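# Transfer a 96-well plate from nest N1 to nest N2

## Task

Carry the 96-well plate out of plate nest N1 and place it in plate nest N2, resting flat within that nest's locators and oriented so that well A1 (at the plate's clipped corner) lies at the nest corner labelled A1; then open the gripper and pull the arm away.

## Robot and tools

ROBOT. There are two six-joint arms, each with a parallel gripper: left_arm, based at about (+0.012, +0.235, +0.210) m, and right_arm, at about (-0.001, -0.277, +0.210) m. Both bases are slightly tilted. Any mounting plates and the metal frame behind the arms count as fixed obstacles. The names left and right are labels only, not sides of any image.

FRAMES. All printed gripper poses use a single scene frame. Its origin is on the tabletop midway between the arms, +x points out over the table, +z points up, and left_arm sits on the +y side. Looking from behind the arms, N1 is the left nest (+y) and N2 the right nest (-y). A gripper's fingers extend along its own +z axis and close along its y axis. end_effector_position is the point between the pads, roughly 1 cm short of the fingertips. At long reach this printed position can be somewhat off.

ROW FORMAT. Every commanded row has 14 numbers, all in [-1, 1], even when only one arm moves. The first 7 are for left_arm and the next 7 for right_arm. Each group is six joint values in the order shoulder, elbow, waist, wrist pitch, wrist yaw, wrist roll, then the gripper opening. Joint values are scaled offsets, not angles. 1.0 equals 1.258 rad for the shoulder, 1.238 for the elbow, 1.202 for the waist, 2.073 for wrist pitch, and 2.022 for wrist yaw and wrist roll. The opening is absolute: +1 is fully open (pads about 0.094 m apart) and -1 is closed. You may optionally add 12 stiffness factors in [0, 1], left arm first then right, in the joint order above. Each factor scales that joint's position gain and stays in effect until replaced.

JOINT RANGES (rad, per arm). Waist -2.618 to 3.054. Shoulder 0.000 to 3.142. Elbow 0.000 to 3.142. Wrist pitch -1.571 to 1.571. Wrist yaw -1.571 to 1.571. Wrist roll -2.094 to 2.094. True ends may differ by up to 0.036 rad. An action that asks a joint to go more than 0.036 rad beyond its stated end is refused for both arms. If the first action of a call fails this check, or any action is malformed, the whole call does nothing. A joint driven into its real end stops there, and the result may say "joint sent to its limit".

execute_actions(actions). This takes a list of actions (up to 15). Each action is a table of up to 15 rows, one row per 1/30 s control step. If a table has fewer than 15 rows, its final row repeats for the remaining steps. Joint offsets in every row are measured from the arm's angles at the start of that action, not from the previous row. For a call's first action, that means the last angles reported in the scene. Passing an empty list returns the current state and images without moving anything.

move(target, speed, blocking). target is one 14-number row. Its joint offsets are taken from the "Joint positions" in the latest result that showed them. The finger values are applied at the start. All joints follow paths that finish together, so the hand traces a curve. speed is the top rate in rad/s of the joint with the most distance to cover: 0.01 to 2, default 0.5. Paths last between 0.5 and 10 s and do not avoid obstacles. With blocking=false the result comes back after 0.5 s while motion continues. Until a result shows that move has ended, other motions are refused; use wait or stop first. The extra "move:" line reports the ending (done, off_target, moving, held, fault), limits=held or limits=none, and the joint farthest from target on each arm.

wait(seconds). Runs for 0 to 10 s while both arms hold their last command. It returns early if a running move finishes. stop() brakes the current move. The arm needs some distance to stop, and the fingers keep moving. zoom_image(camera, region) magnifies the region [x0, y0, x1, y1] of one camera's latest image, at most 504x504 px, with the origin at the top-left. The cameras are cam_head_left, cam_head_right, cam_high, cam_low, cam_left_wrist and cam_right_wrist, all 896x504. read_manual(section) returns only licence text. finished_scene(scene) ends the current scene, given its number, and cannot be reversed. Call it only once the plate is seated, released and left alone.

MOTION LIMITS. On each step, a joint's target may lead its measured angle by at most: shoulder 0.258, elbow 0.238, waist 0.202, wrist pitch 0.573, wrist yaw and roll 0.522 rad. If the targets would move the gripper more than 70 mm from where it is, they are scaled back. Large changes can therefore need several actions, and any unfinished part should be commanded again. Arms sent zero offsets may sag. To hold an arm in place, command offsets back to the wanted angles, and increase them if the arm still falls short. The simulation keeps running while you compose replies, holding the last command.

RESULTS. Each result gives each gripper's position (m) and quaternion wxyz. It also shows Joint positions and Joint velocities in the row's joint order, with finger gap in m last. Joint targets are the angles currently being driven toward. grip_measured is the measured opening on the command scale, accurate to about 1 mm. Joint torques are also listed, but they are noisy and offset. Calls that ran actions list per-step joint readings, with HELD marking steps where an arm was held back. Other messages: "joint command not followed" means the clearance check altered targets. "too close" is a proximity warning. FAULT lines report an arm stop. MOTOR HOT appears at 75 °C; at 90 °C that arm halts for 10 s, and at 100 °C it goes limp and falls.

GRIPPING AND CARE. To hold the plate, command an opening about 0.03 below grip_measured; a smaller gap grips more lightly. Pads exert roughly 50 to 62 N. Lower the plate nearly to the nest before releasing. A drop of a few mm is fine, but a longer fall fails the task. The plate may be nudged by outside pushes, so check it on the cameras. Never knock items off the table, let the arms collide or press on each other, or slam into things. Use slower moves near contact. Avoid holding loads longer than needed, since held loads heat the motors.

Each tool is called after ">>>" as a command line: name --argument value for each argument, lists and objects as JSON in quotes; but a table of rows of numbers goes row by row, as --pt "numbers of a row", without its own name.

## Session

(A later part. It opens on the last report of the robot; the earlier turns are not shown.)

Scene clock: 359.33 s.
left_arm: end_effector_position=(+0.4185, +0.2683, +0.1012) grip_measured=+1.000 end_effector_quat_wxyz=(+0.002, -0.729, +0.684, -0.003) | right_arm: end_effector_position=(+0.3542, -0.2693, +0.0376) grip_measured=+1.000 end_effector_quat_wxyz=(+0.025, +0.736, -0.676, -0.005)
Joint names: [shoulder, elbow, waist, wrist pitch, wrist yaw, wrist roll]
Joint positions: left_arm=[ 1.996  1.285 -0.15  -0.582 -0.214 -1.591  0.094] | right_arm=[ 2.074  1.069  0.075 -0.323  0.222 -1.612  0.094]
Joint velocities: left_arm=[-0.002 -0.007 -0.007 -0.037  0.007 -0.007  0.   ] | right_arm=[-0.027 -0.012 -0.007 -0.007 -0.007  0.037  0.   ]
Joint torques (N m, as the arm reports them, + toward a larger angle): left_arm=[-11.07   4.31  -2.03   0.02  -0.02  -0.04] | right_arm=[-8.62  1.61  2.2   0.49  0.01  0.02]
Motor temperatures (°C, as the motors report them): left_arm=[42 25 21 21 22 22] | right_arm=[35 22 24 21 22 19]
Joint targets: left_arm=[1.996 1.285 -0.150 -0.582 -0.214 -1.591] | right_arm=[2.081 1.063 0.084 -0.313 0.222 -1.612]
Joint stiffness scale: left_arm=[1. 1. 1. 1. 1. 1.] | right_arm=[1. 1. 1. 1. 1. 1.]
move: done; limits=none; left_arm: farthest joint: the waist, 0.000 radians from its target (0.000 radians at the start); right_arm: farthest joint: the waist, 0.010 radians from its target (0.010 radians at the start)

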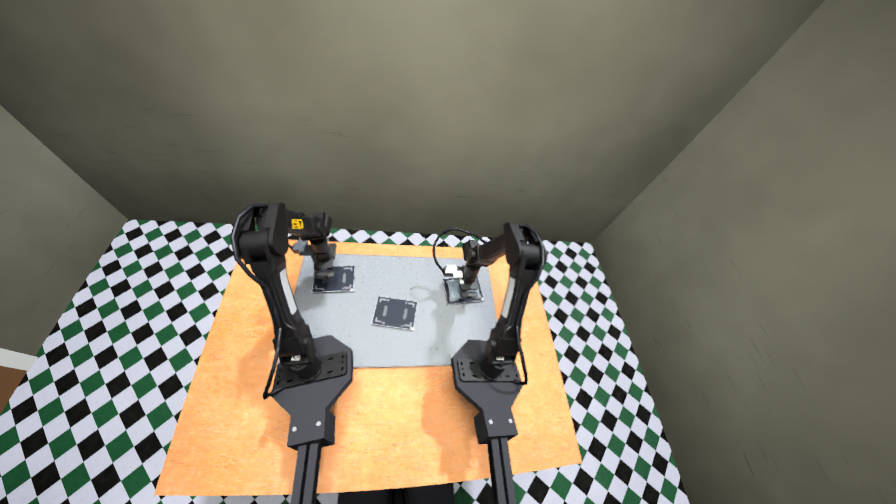

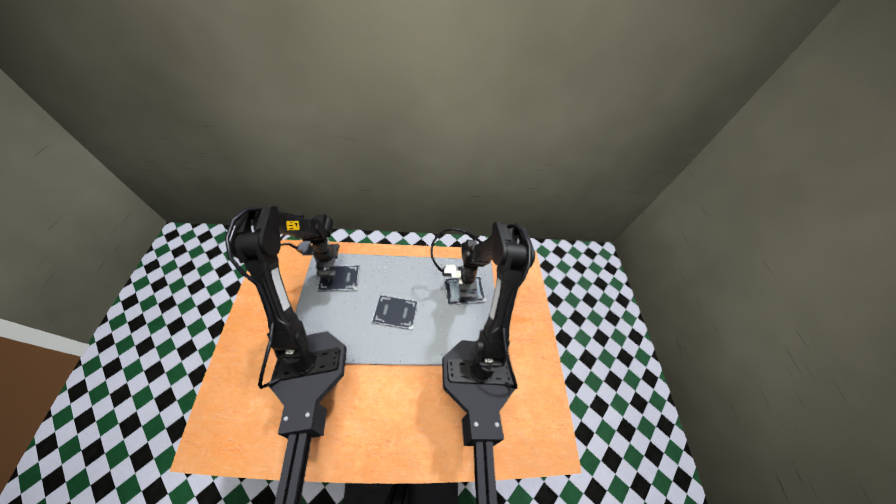

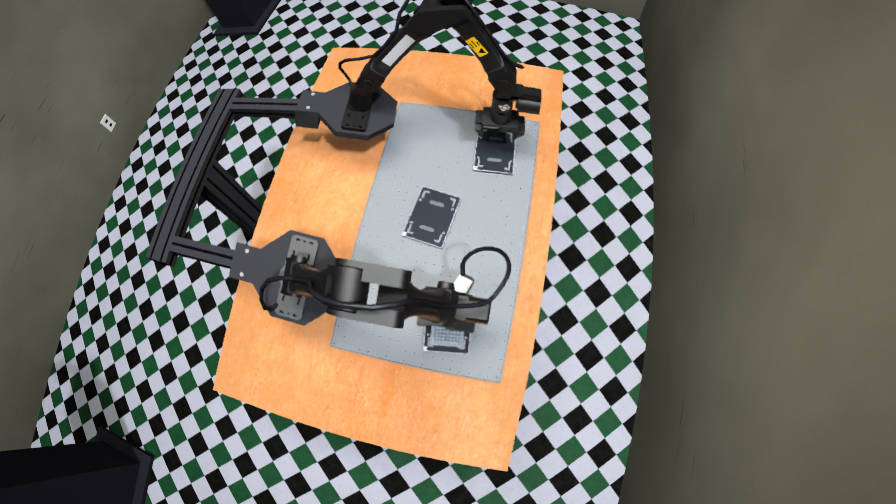

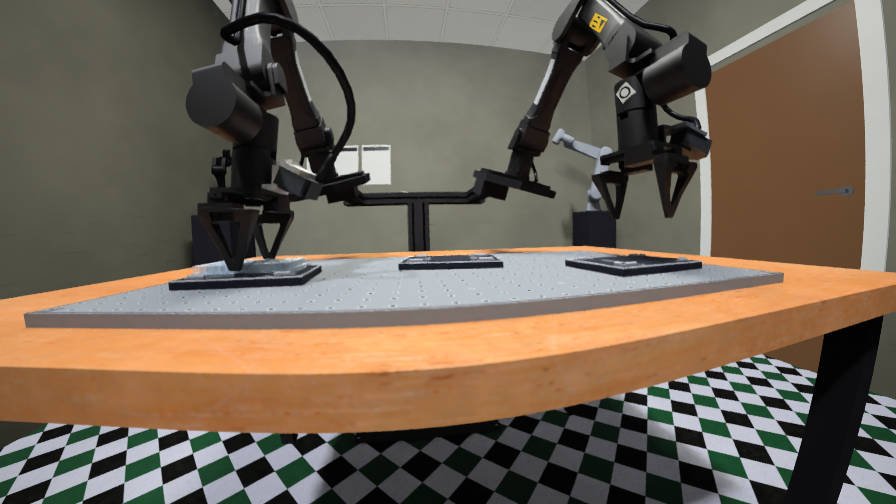

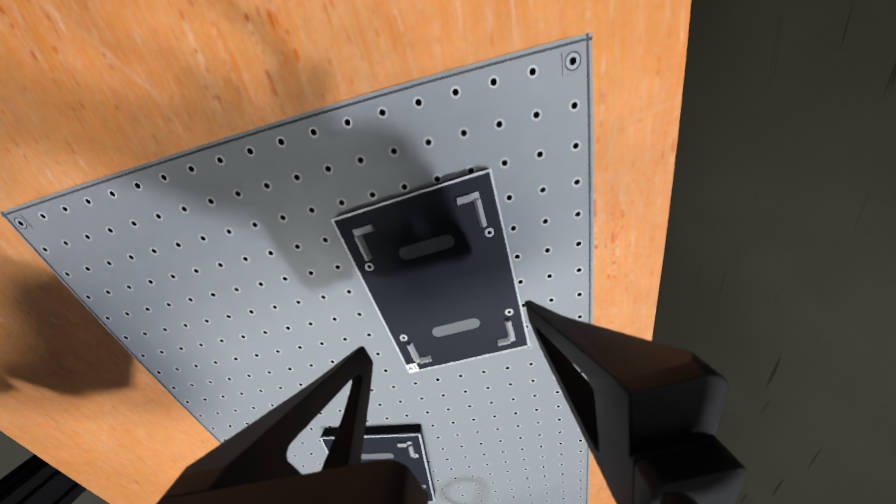

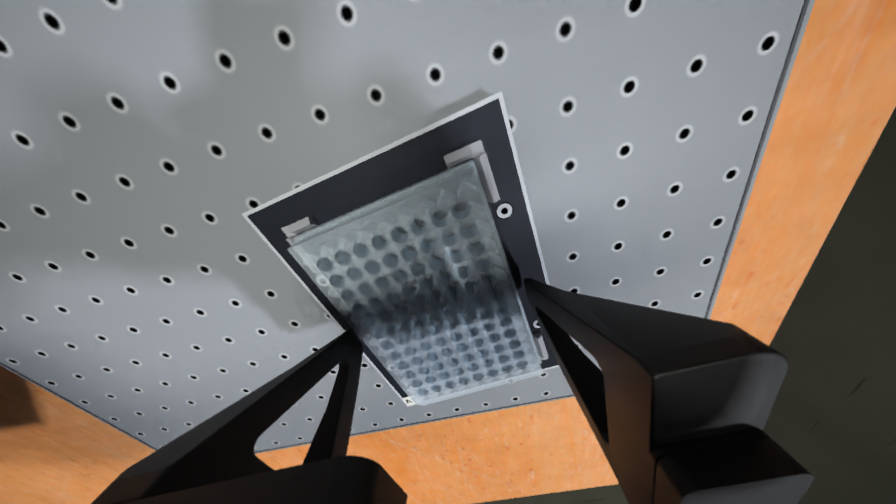

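>>> move --target '[0,0,0,0,0,0,1, 0.012,-0.005,0.008,0.010,0,0,1]' --speed 0.06

>>> execute_actions --actions '[[[0,0,0,0,0,0,1, 0.005,-0.005,0.008,0.004,0,0,0.9],[0,0,0,0,0,0,1, 0.005,-0.005,0.008,0.004,0,0,0.85],[0,0,0,0,0,0,1, 0.005,-0.005,0.008,0.004,0,0,0.8],[0,0,0,0,0,0,1, 0.005,-0.005,0.008,0.004,0,0,0.76],[0,0,0,0,0,0,1, 0.005,-0.005,0.008,0.004,0,0,0.73],[0,0,0,0,0,0,1, 0.005,-0.005,0.008,0.004,0,0,0.70]]]'

>>> zoom_image --camera "cam_low" --region '[160, 200, 340, 300]'

Scene clock: 368.20 s.
left_arm: end_effector_position=(+0.4185, +0.2683, +0.1012) grip_measured=+1.000 end_effector_quat_wxyz=(+0.002, -0.729, +0.684, -0.003) | right_arm: end_effector_position=(+0.3569, -0.2692, +0.0375) grip_measured=+1.000 end_effector_quat_wxyz=(+0.021, +0.735, -0.677, -0.001)
Joint names: [shoulder, elbow, waist, wrist pitch, wrist yaw, wrist roll]
Joint positions: left_arm=[ 1.996  1.285 -0.15  -0.582 -0.214 -1.591  0.094] | right_arm=[ 2.074  1.069  0.075 -0.312  0.222 -1.612  0.094]
Joint velocities: left_arm=[-0.007 -0.022  0.017 -0.022 -0.051  0.051  0.   ] | right_arm=[ 0.002 -0.007 -0.007 -0.007  0.066  0.007  0.   ]
Joint torques (N m, as the arm reports them, + toward a larger angle): left_arm=[-11.06   4.32  -2.02   0.02  -0.02  -0.04] | right_arm=[-7.98  1.68  2.23  0.52  0.02  0.02]
Motor temperatures (°C, as the motors report them): left_arm=[42 25 21 21 22 22] | right_arm=[35 22 24 22 22 19]
Joint targets: left_arm=[1.996 1.285 -0.150 -0.582 -0.214 -1.591] | right_arm=[2.089 1.063 0.084 -0.302 0.222 -1.612]
Joint stiffness scale: left_arm=[1. 1. 1. 1. 1. 1.] | right_arm=[1. 1. 1. 1. 1. 1.]
move: done; limits=none; left_arm: farthest joint: the waist, 0.000 radians from its target (0.000 radians at the start); right_arm: farthest joint: the shoulder, 0.015 radians from its target (0.015 radians at the start)

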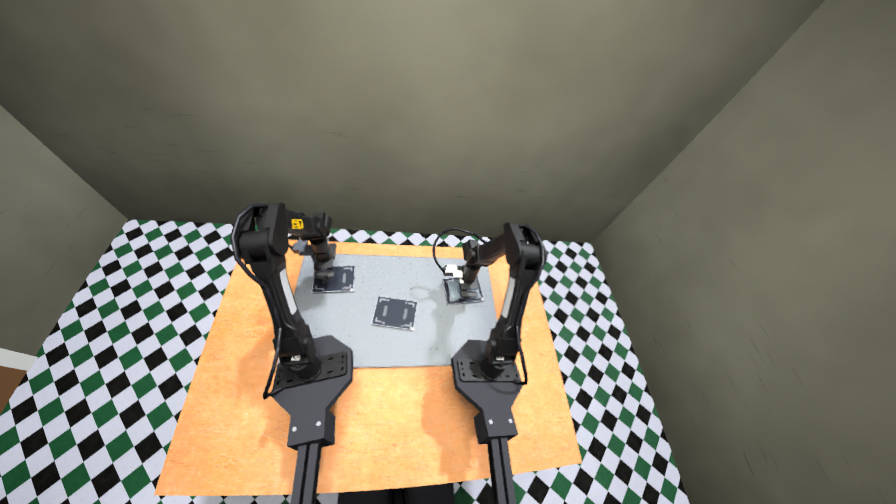

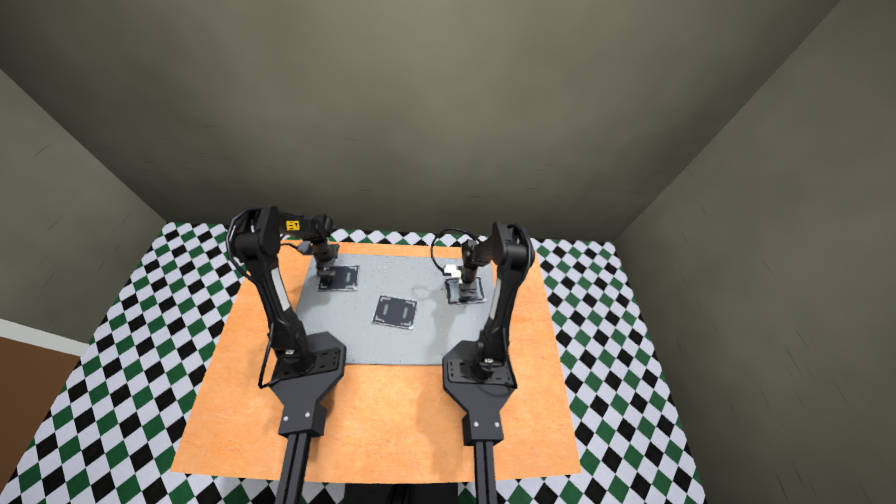

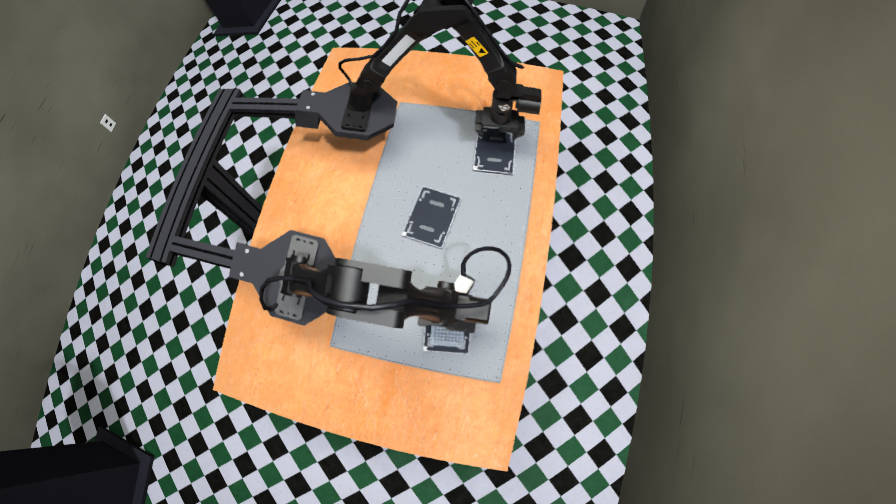

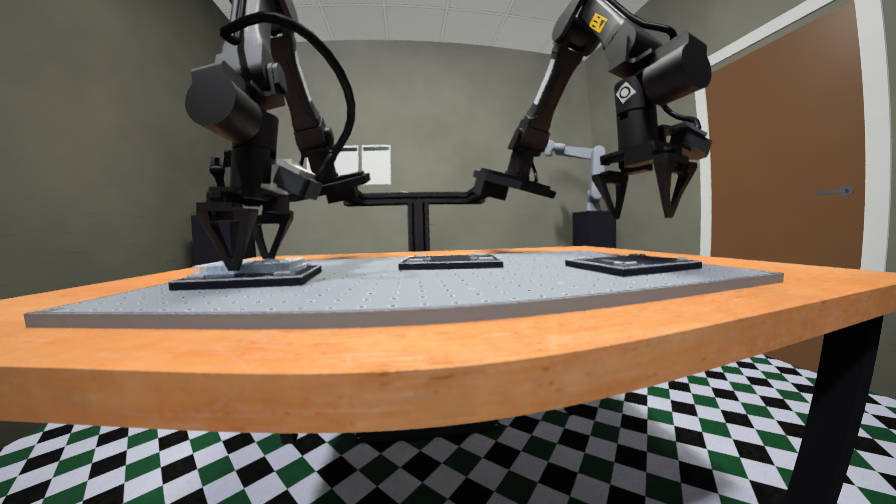

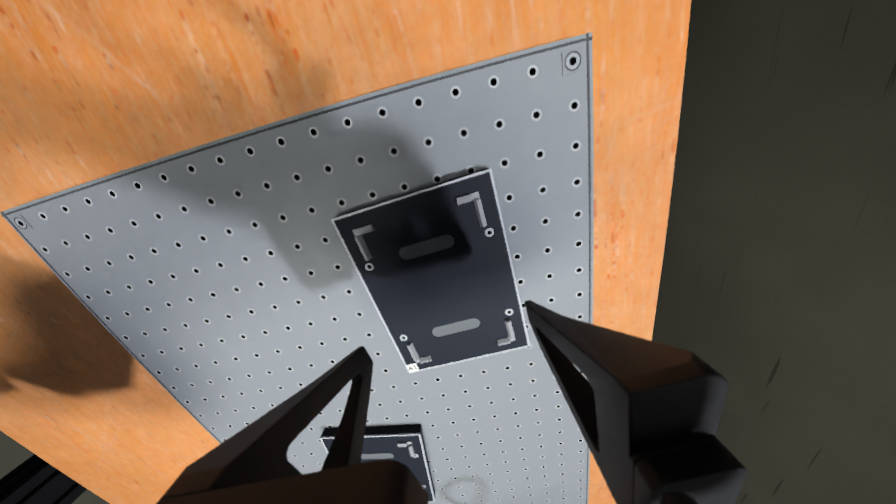

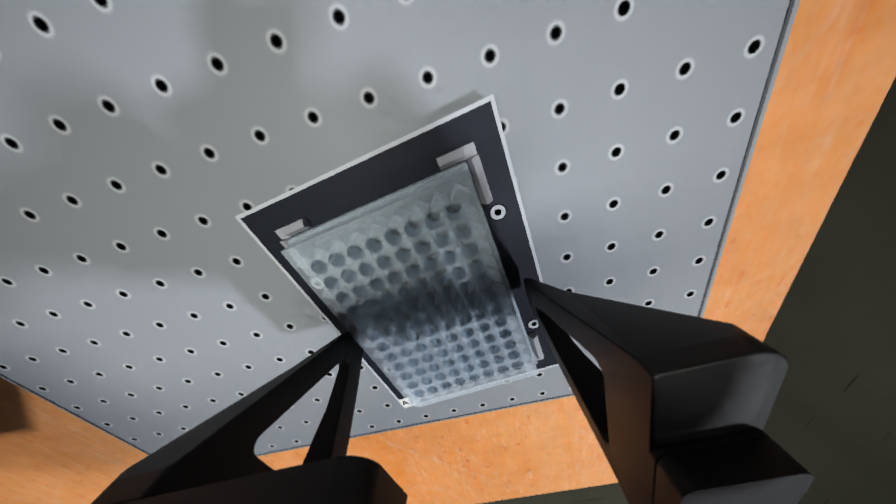

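Scene clock: 368.70 s.
left_arm: end_effector_position=(+0.4185, +0.2683, +0.1012) grip_measured=+1.000 end_effector_quat_wxyz=(+0.002, -0.729, +0.684, -0.003) | right_arm: end_effector_position=(+0.3555, -0.2693, +0.0376) grip_measured=+0.716 end_effector_quat_wxyz=(+0.023, +0.736, -0.677, -0.003)
Joint names: [shoulder, elbow, waist, wrist pitch, wrist yaw, wrist roll]
Joint positions: left_arm=[ 1.996  1.285 -0.15  -0.582 -0.214 -1.591  0.094] | right_arm=[ 2.074  1.069  0.075 -0.318  0.222 -1.612  0.081]
Joint velocities: left_arm=[-0.007 -0.007  0.002  0.051 -0.007  0.037  0.   ] | right_arm=[-0.007 -0.022 -0.012  0.022 -0.037  0.051 -0.001]
Joint torques (N m, as the arm reports them, + toward a larger angle): left_arm=[-11.07   4.32  -2.02   0.02  -0.02  -0.04] | right_arm=[-8.65  1.72  2.25  0.56  0.01  0.02]
Motor temperatures (°C, as the motors report them): left_arm=[42 25 21 21 22 22] | right_arm=[35 22 24 22 22 19]
Joint targets: left_arm=[1.996 1.285 -0.150 -0.582 -0.214 -1.591] | right_arm=[2.080 1.063 0.084 -0.304 0.222 -1.612]
Joint stiffness scale: left_arm=[1. 1. 1. 1. 1. 1.] | right_arm=[1. 1. 1. 1. 1. 1.]
Step readings (joint positions):
0: left_arm=[1.996 1.285 -0.150 -0.582 -0.214 -1.591] | right_arm=[2.074 1.069 0.075 -0.312 0.222 -1.612]
1: left_arm=[1.996 1.285 -0.150 -0.582 -0.214 -1.591] | right_arm=[2.074 1.069 0.075 -0.312 0.222 -1.612]
2: left_arm=[1.996 1.285 -0.150 -0.582 -0.214 -1.591] | right_arm=[2.074 1.069 0.075 -0.312 0.222 -1.612]
4: left_arm=[1.996 1.285 -0.150 -0.582 -0.214 -1.591] | right_arm=[2.074 1.069 0.075 -0.316 0.222 -1.612]
8: left_arm=[1.996 1.285 -0.150 -0.582 -0.214 -1.591] | right_arm=[2.074 1.069 0.075 -0.318 0.222 -1.612]
15: Joint positions above

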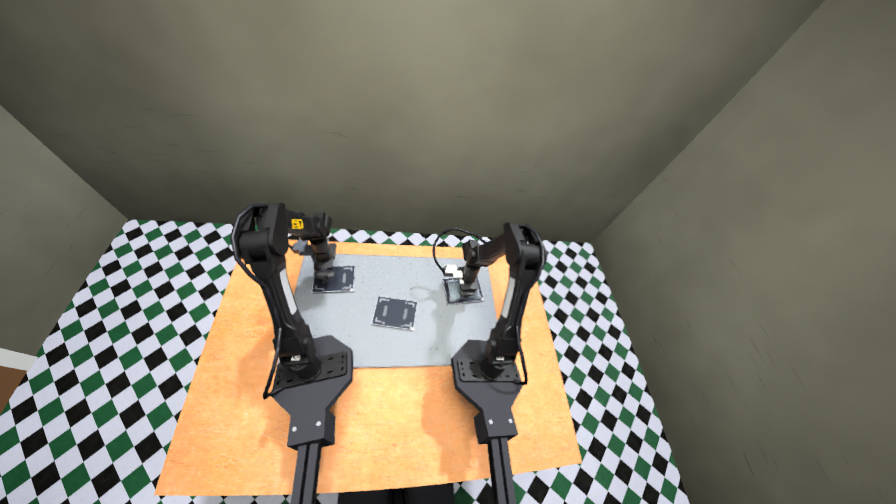

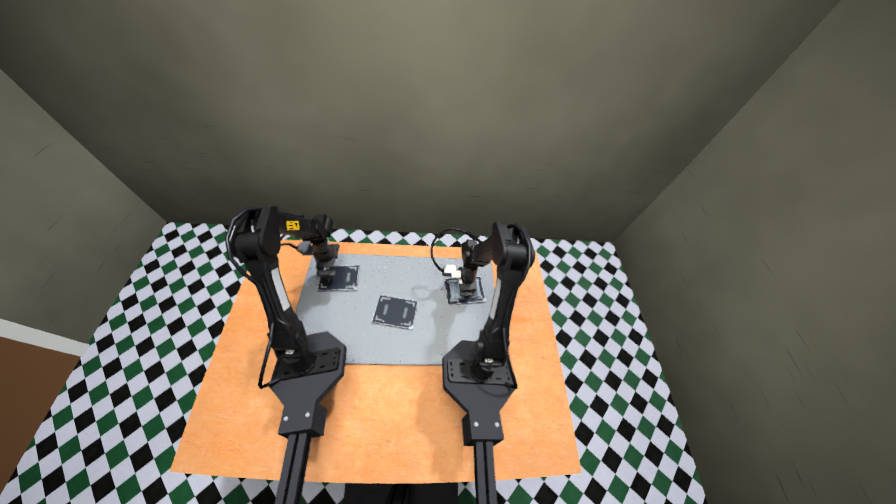

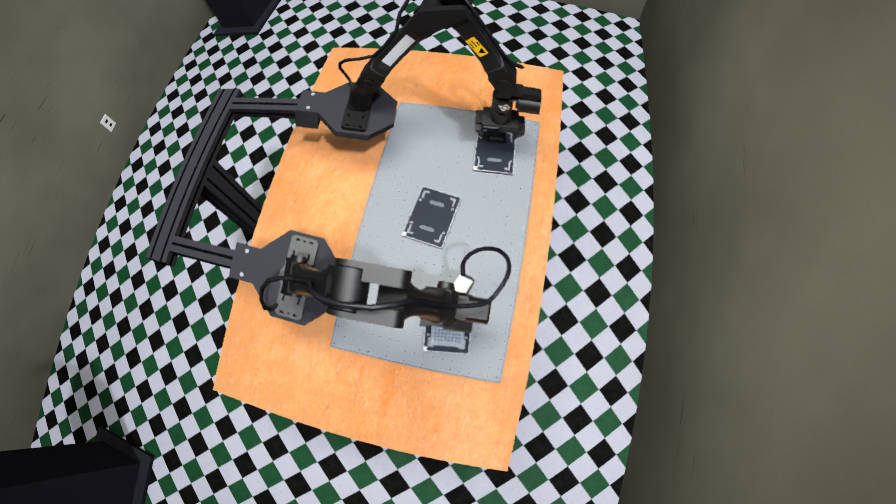

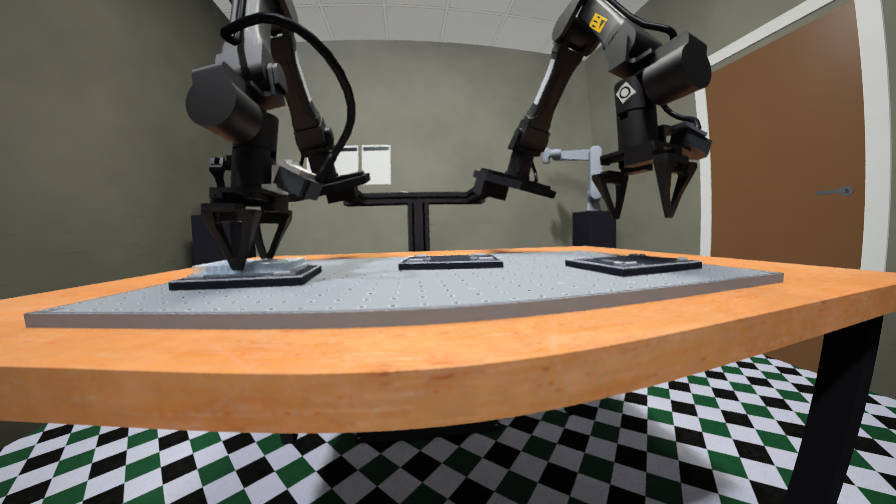

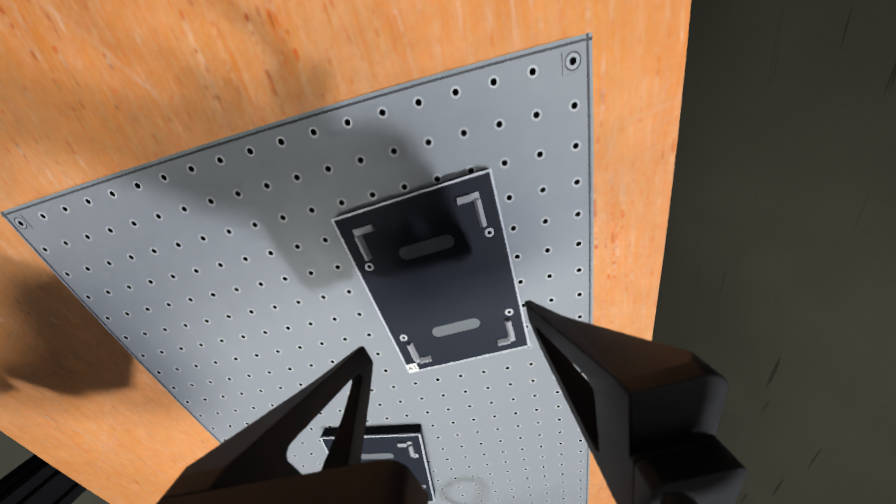

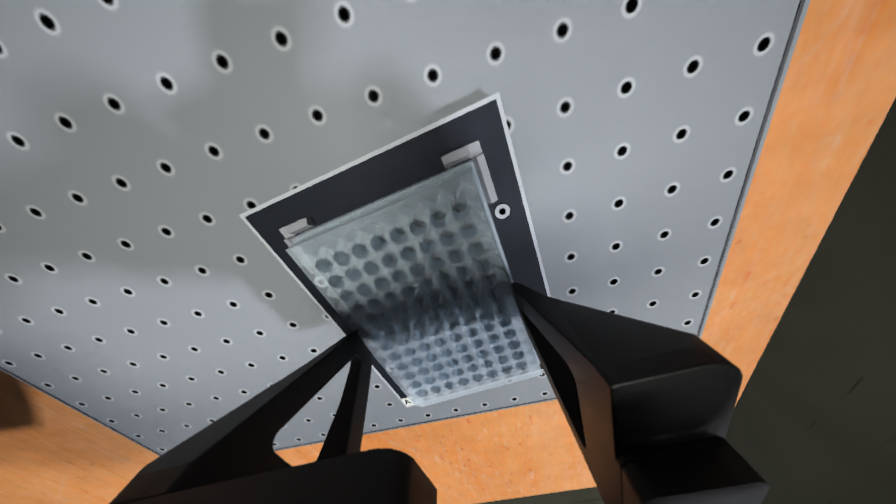

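Region (160, 200, 340, 300) of cam_low's 896x504 image, scaled by 2.800, with more detail than that image has.

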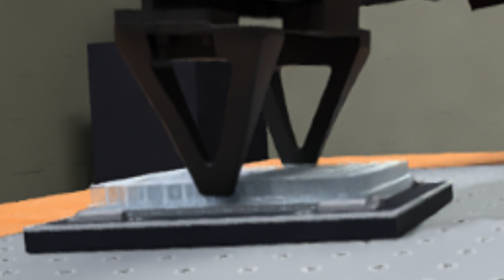

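>>> move --target '[0,0,0,0,0,0,1, -0.052,-0.005,0.010,-0.020,0,0.002,0.69]' --speed 0.1

Scene clock: 405.97 s.
left_arm: end_effector_position=(+0.4185, +0.2683, +0.1012) grip_measured=+1.000 end_effector_quat_wxyz=(+0.002, -0.729, +0.684, -0.003) | right_arm: end_effector_position=(+0.3582, -0.2713, +0.0483) grip_measured=+0.711 end_effector_quat_wxyz=(+0.021, +0.735, -0.677, -0.001)
Joint names: [shoulder, elbow, waist, wrist pitch, wrist yaw, wrist roll]
Joint positions: left_arm=[ 1.996  1.285 -0.15  -0.582 -0.214 -1.591  0.094] | right_arm=[ 2.039  1.069  0.075 -0.346  0.222 -1.612  0.08 ]
Joint velocities: left_arm=[-0.017  0.022  0.017 -0.051 -0.051  0.022  0.   ] | right_arm=[ 0.007 -0.002 -0.002  0.007  0.022  0.007 -0.002]
Joint torques (N m, as the arm reports them, + toward a larger angle): left_arm=[-11.06   4.32  -2.02   0.02  -0.03  -0.04] | right_arm=[-11.41   1.8    2.36   0.26   0.01   0.05]
Motor temperatures (°C, as the motors report them): left_arm=[42 25 21 21 22 22] | right_arm=[36 22 24 22 22 19]
Joint targets: left_arm=[1.996 1.285 -0.150 -0.582 -0.214 -1.591] | right_arm=[2.008 1.063 0.087 -0.359 0.222 -1.608]
Joint stiffness scale: left_arm=[1. 1. 1. 1. 1. 1.] | right_arm=[1. 1. 1. 1. 1. 1.]
move: off_target (right_arm); limits=none; left_arm: farthest joint: the waist, 0.000 radians from its target (0.000 radians at the start); right_arm: farthest joint: the shoulder, 0.030 radians from its target (0.065 radians at the start)

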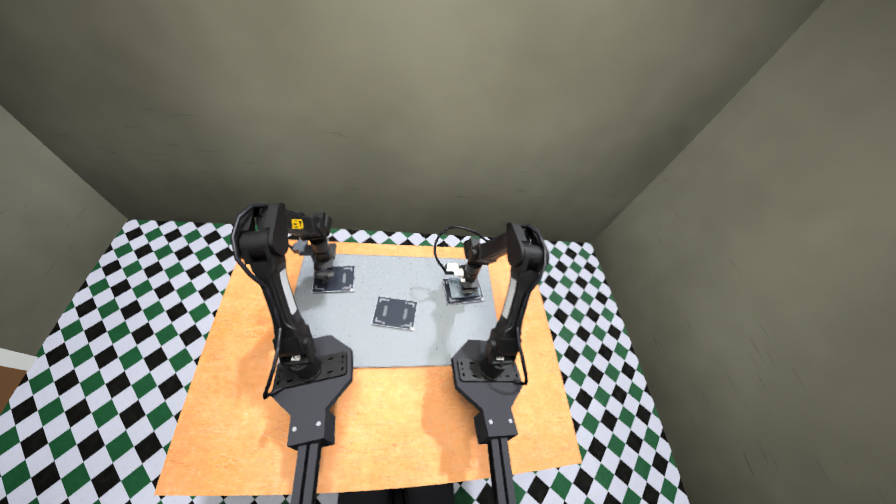

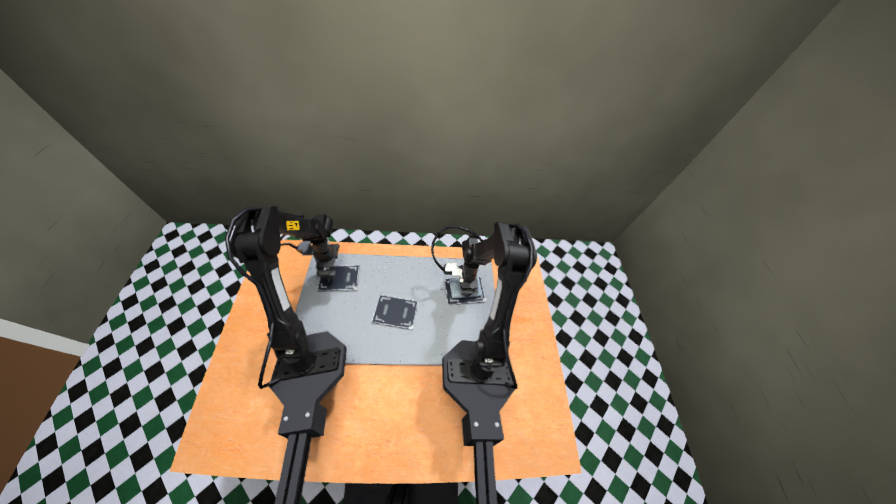

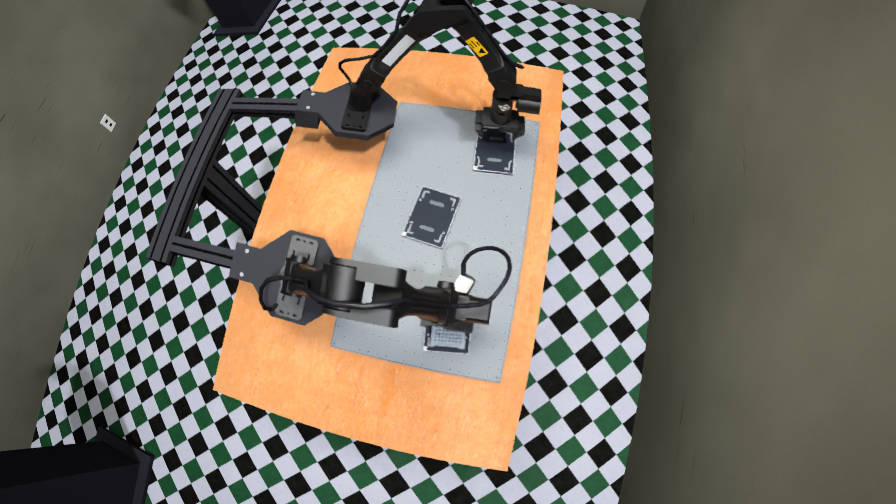

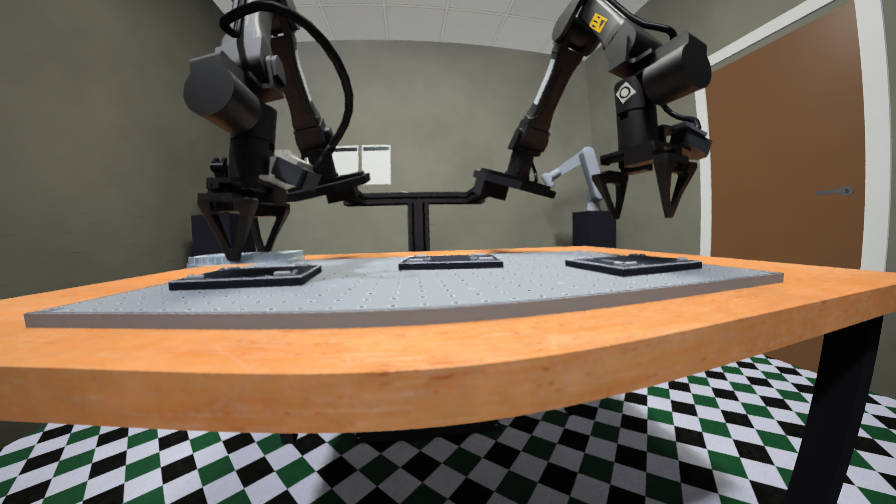

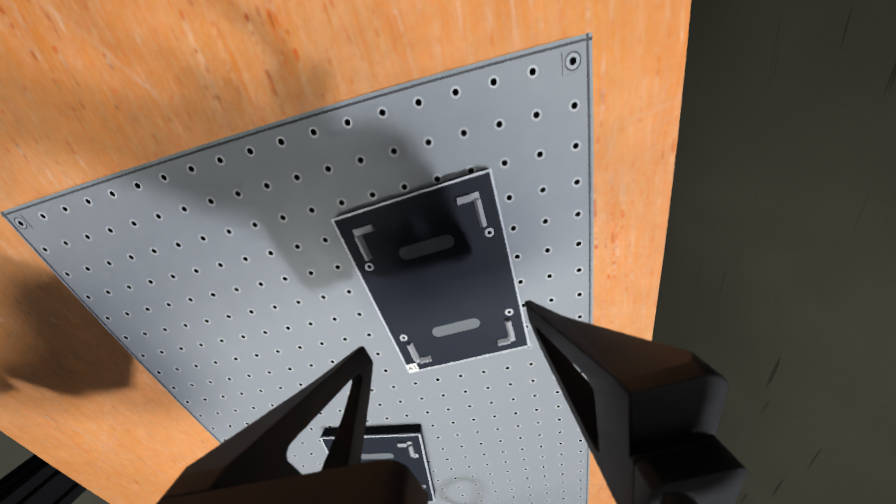

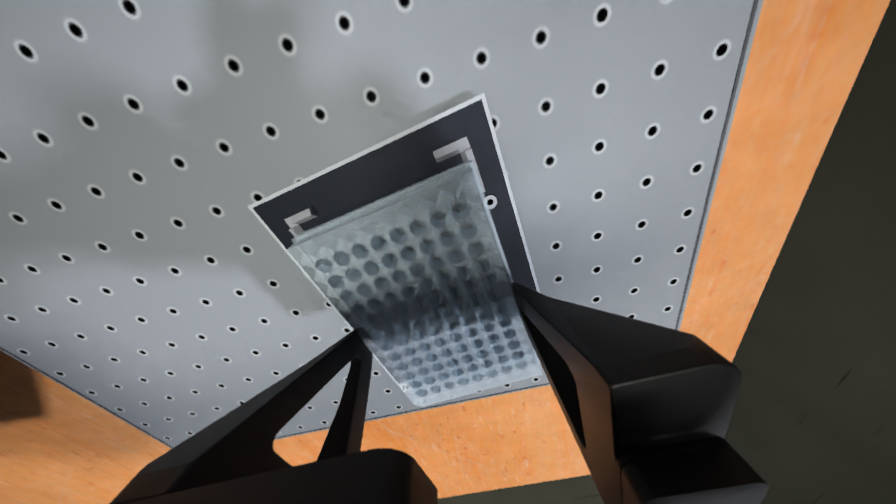

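>>> move --target '[0,0,0,0,0,0,1, -0.105,-0.005,0.025,-0.053,0,0.012,0.68]' --speed 0.3

Scene clock: 411.37 s.
left_arm: end_effector_position=(+0.4185, +0.2683, +0.1012) grip_measured=+1.000 end_effector_quat_wxyz=(+0.002, -0.729, +0.684, -0.003) | right_arm: end_effector_position=(+0.3616, -0.2717, +0.0821) grip_measured=+0.711 end_effector_quat_wxyz=(+0.015, +0.734, -0.679, +0.003)
Joint names: [shoulder, elbow, waist, wrist pitch, wrist yaw, wrist roll]
Joint positions: left_arm=[ 1.996  1.285 -0.15  -0.582 -0.214 -1.591  0.094] | right_arm=[ 1.932  1.069  0.09  -0.443  0.222 -1.596  0.08 ]
Joint velocities: left_arm=[ 0.012  0.002  0.002  0.007 -0.066 -0.022  0.   ] | right_arm=[ 0.012 -0.002  0.012 -0.007  0.007 -0.037 -0.   ]
Joint torques (N m, as the arm reports them, + toward a larger angle): left_arm=[-11.07   4.32  -2.03   0.02  -0.02  -0.04] | right_arm=[-10.78   2.23   2.54   0.28   0.02   0.08]
Motor temperatures (°C, as the motors report them): left_arm=[42 25 21 21 22 22] | right_arm=[36 22 24 22 22 19]
Joint targets: left_arm=[1.996 1.285 -0.150 -0.582 -0.214 -1.591] | right_arm=[1.907 1.063 0.105 -0.456 0.222 -1.587]
Joint stiffness scale: left_arm=[1. 1. 1. 1. 1. 1.] | right_arm=[1. 1. 1. 1. 1. 1.]
move: off_target (right_arm); limits=none; left_arm: farthest joint: the waist, 0.000 radians from its target (0.000 radians at the start); right_arm: farthest joint: the shoulder, 0.025 radians from its target (0.132 radians at the start)

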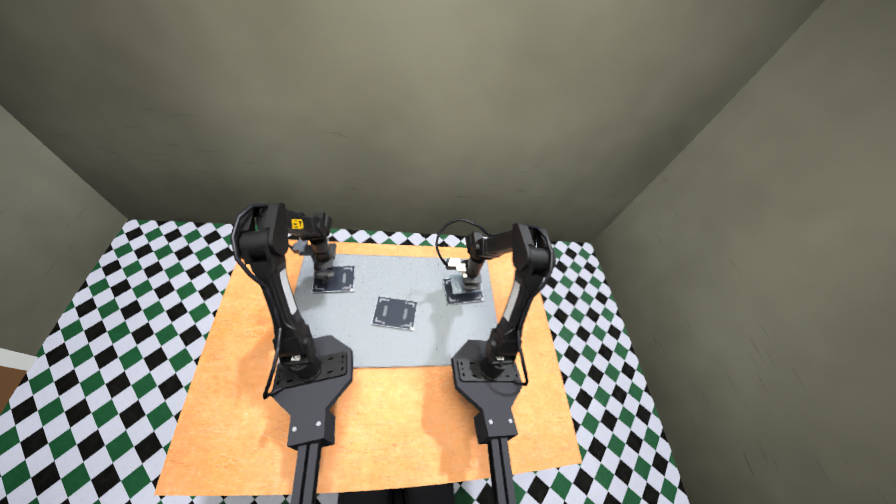

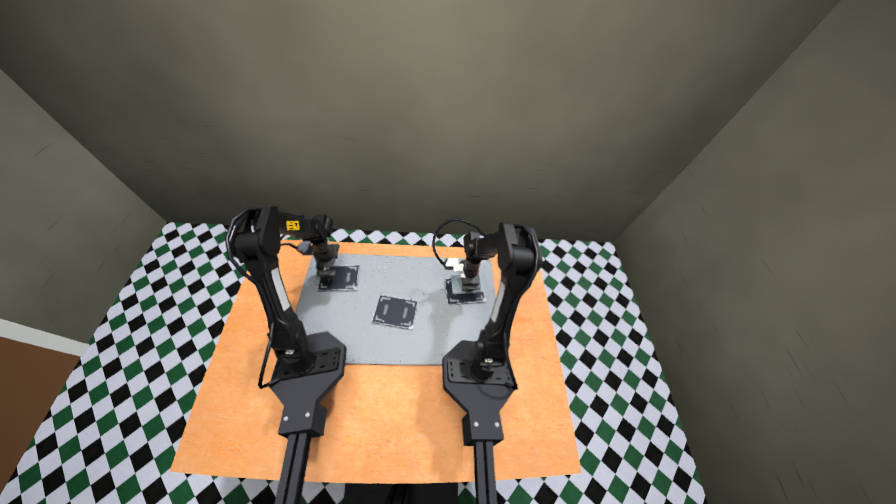

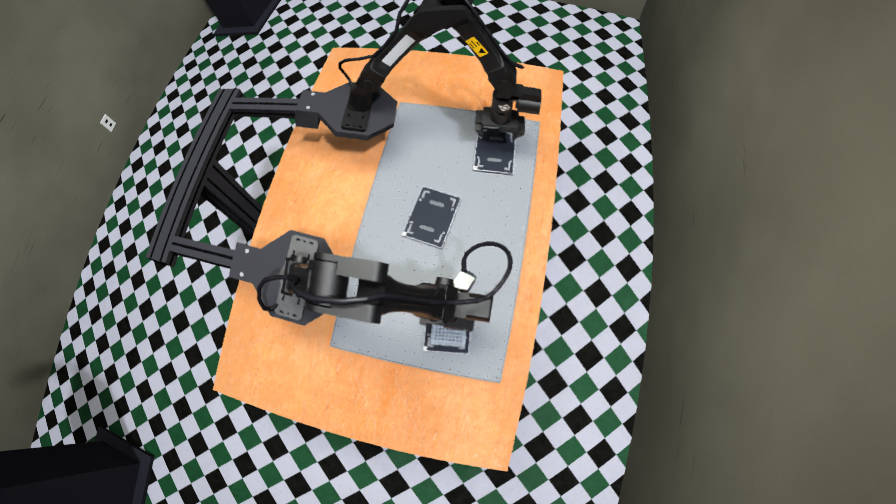

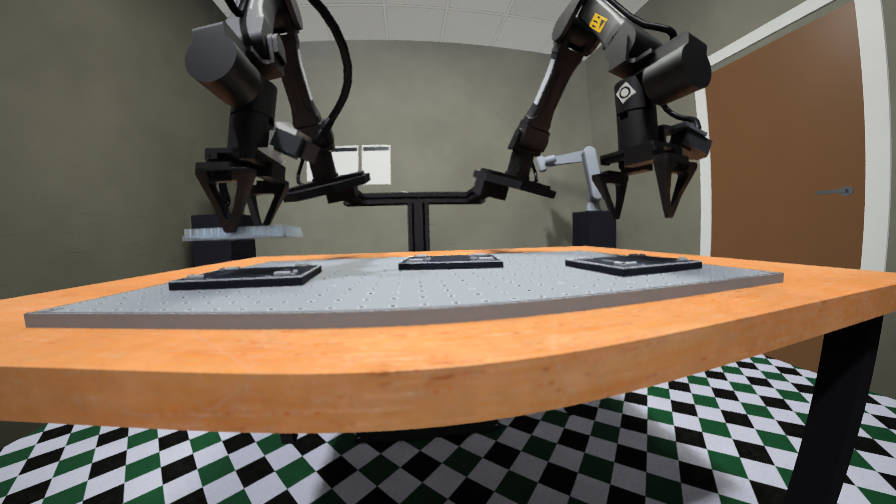

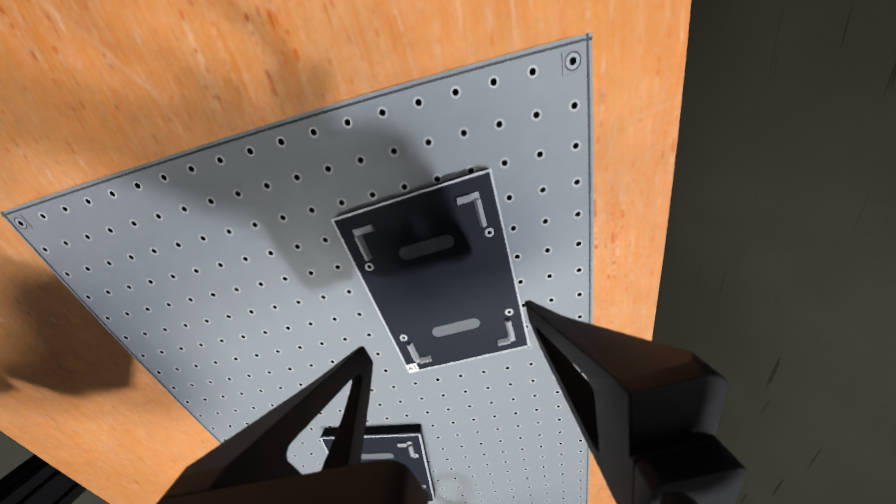

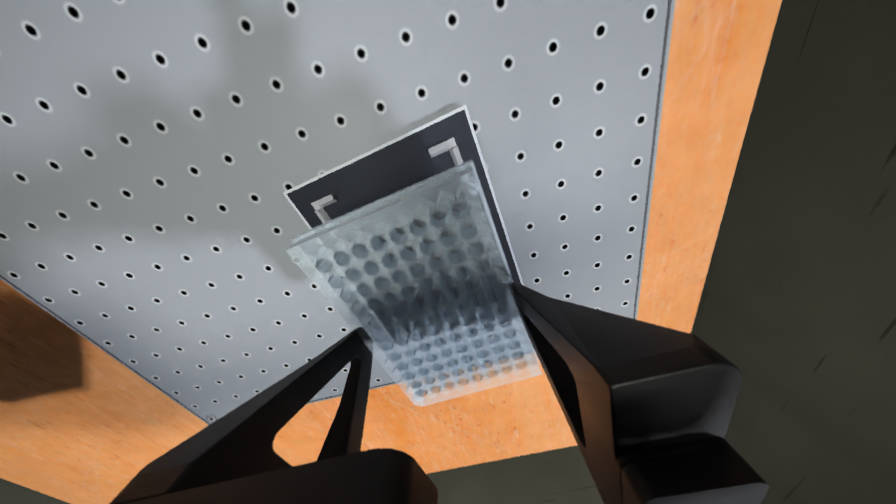

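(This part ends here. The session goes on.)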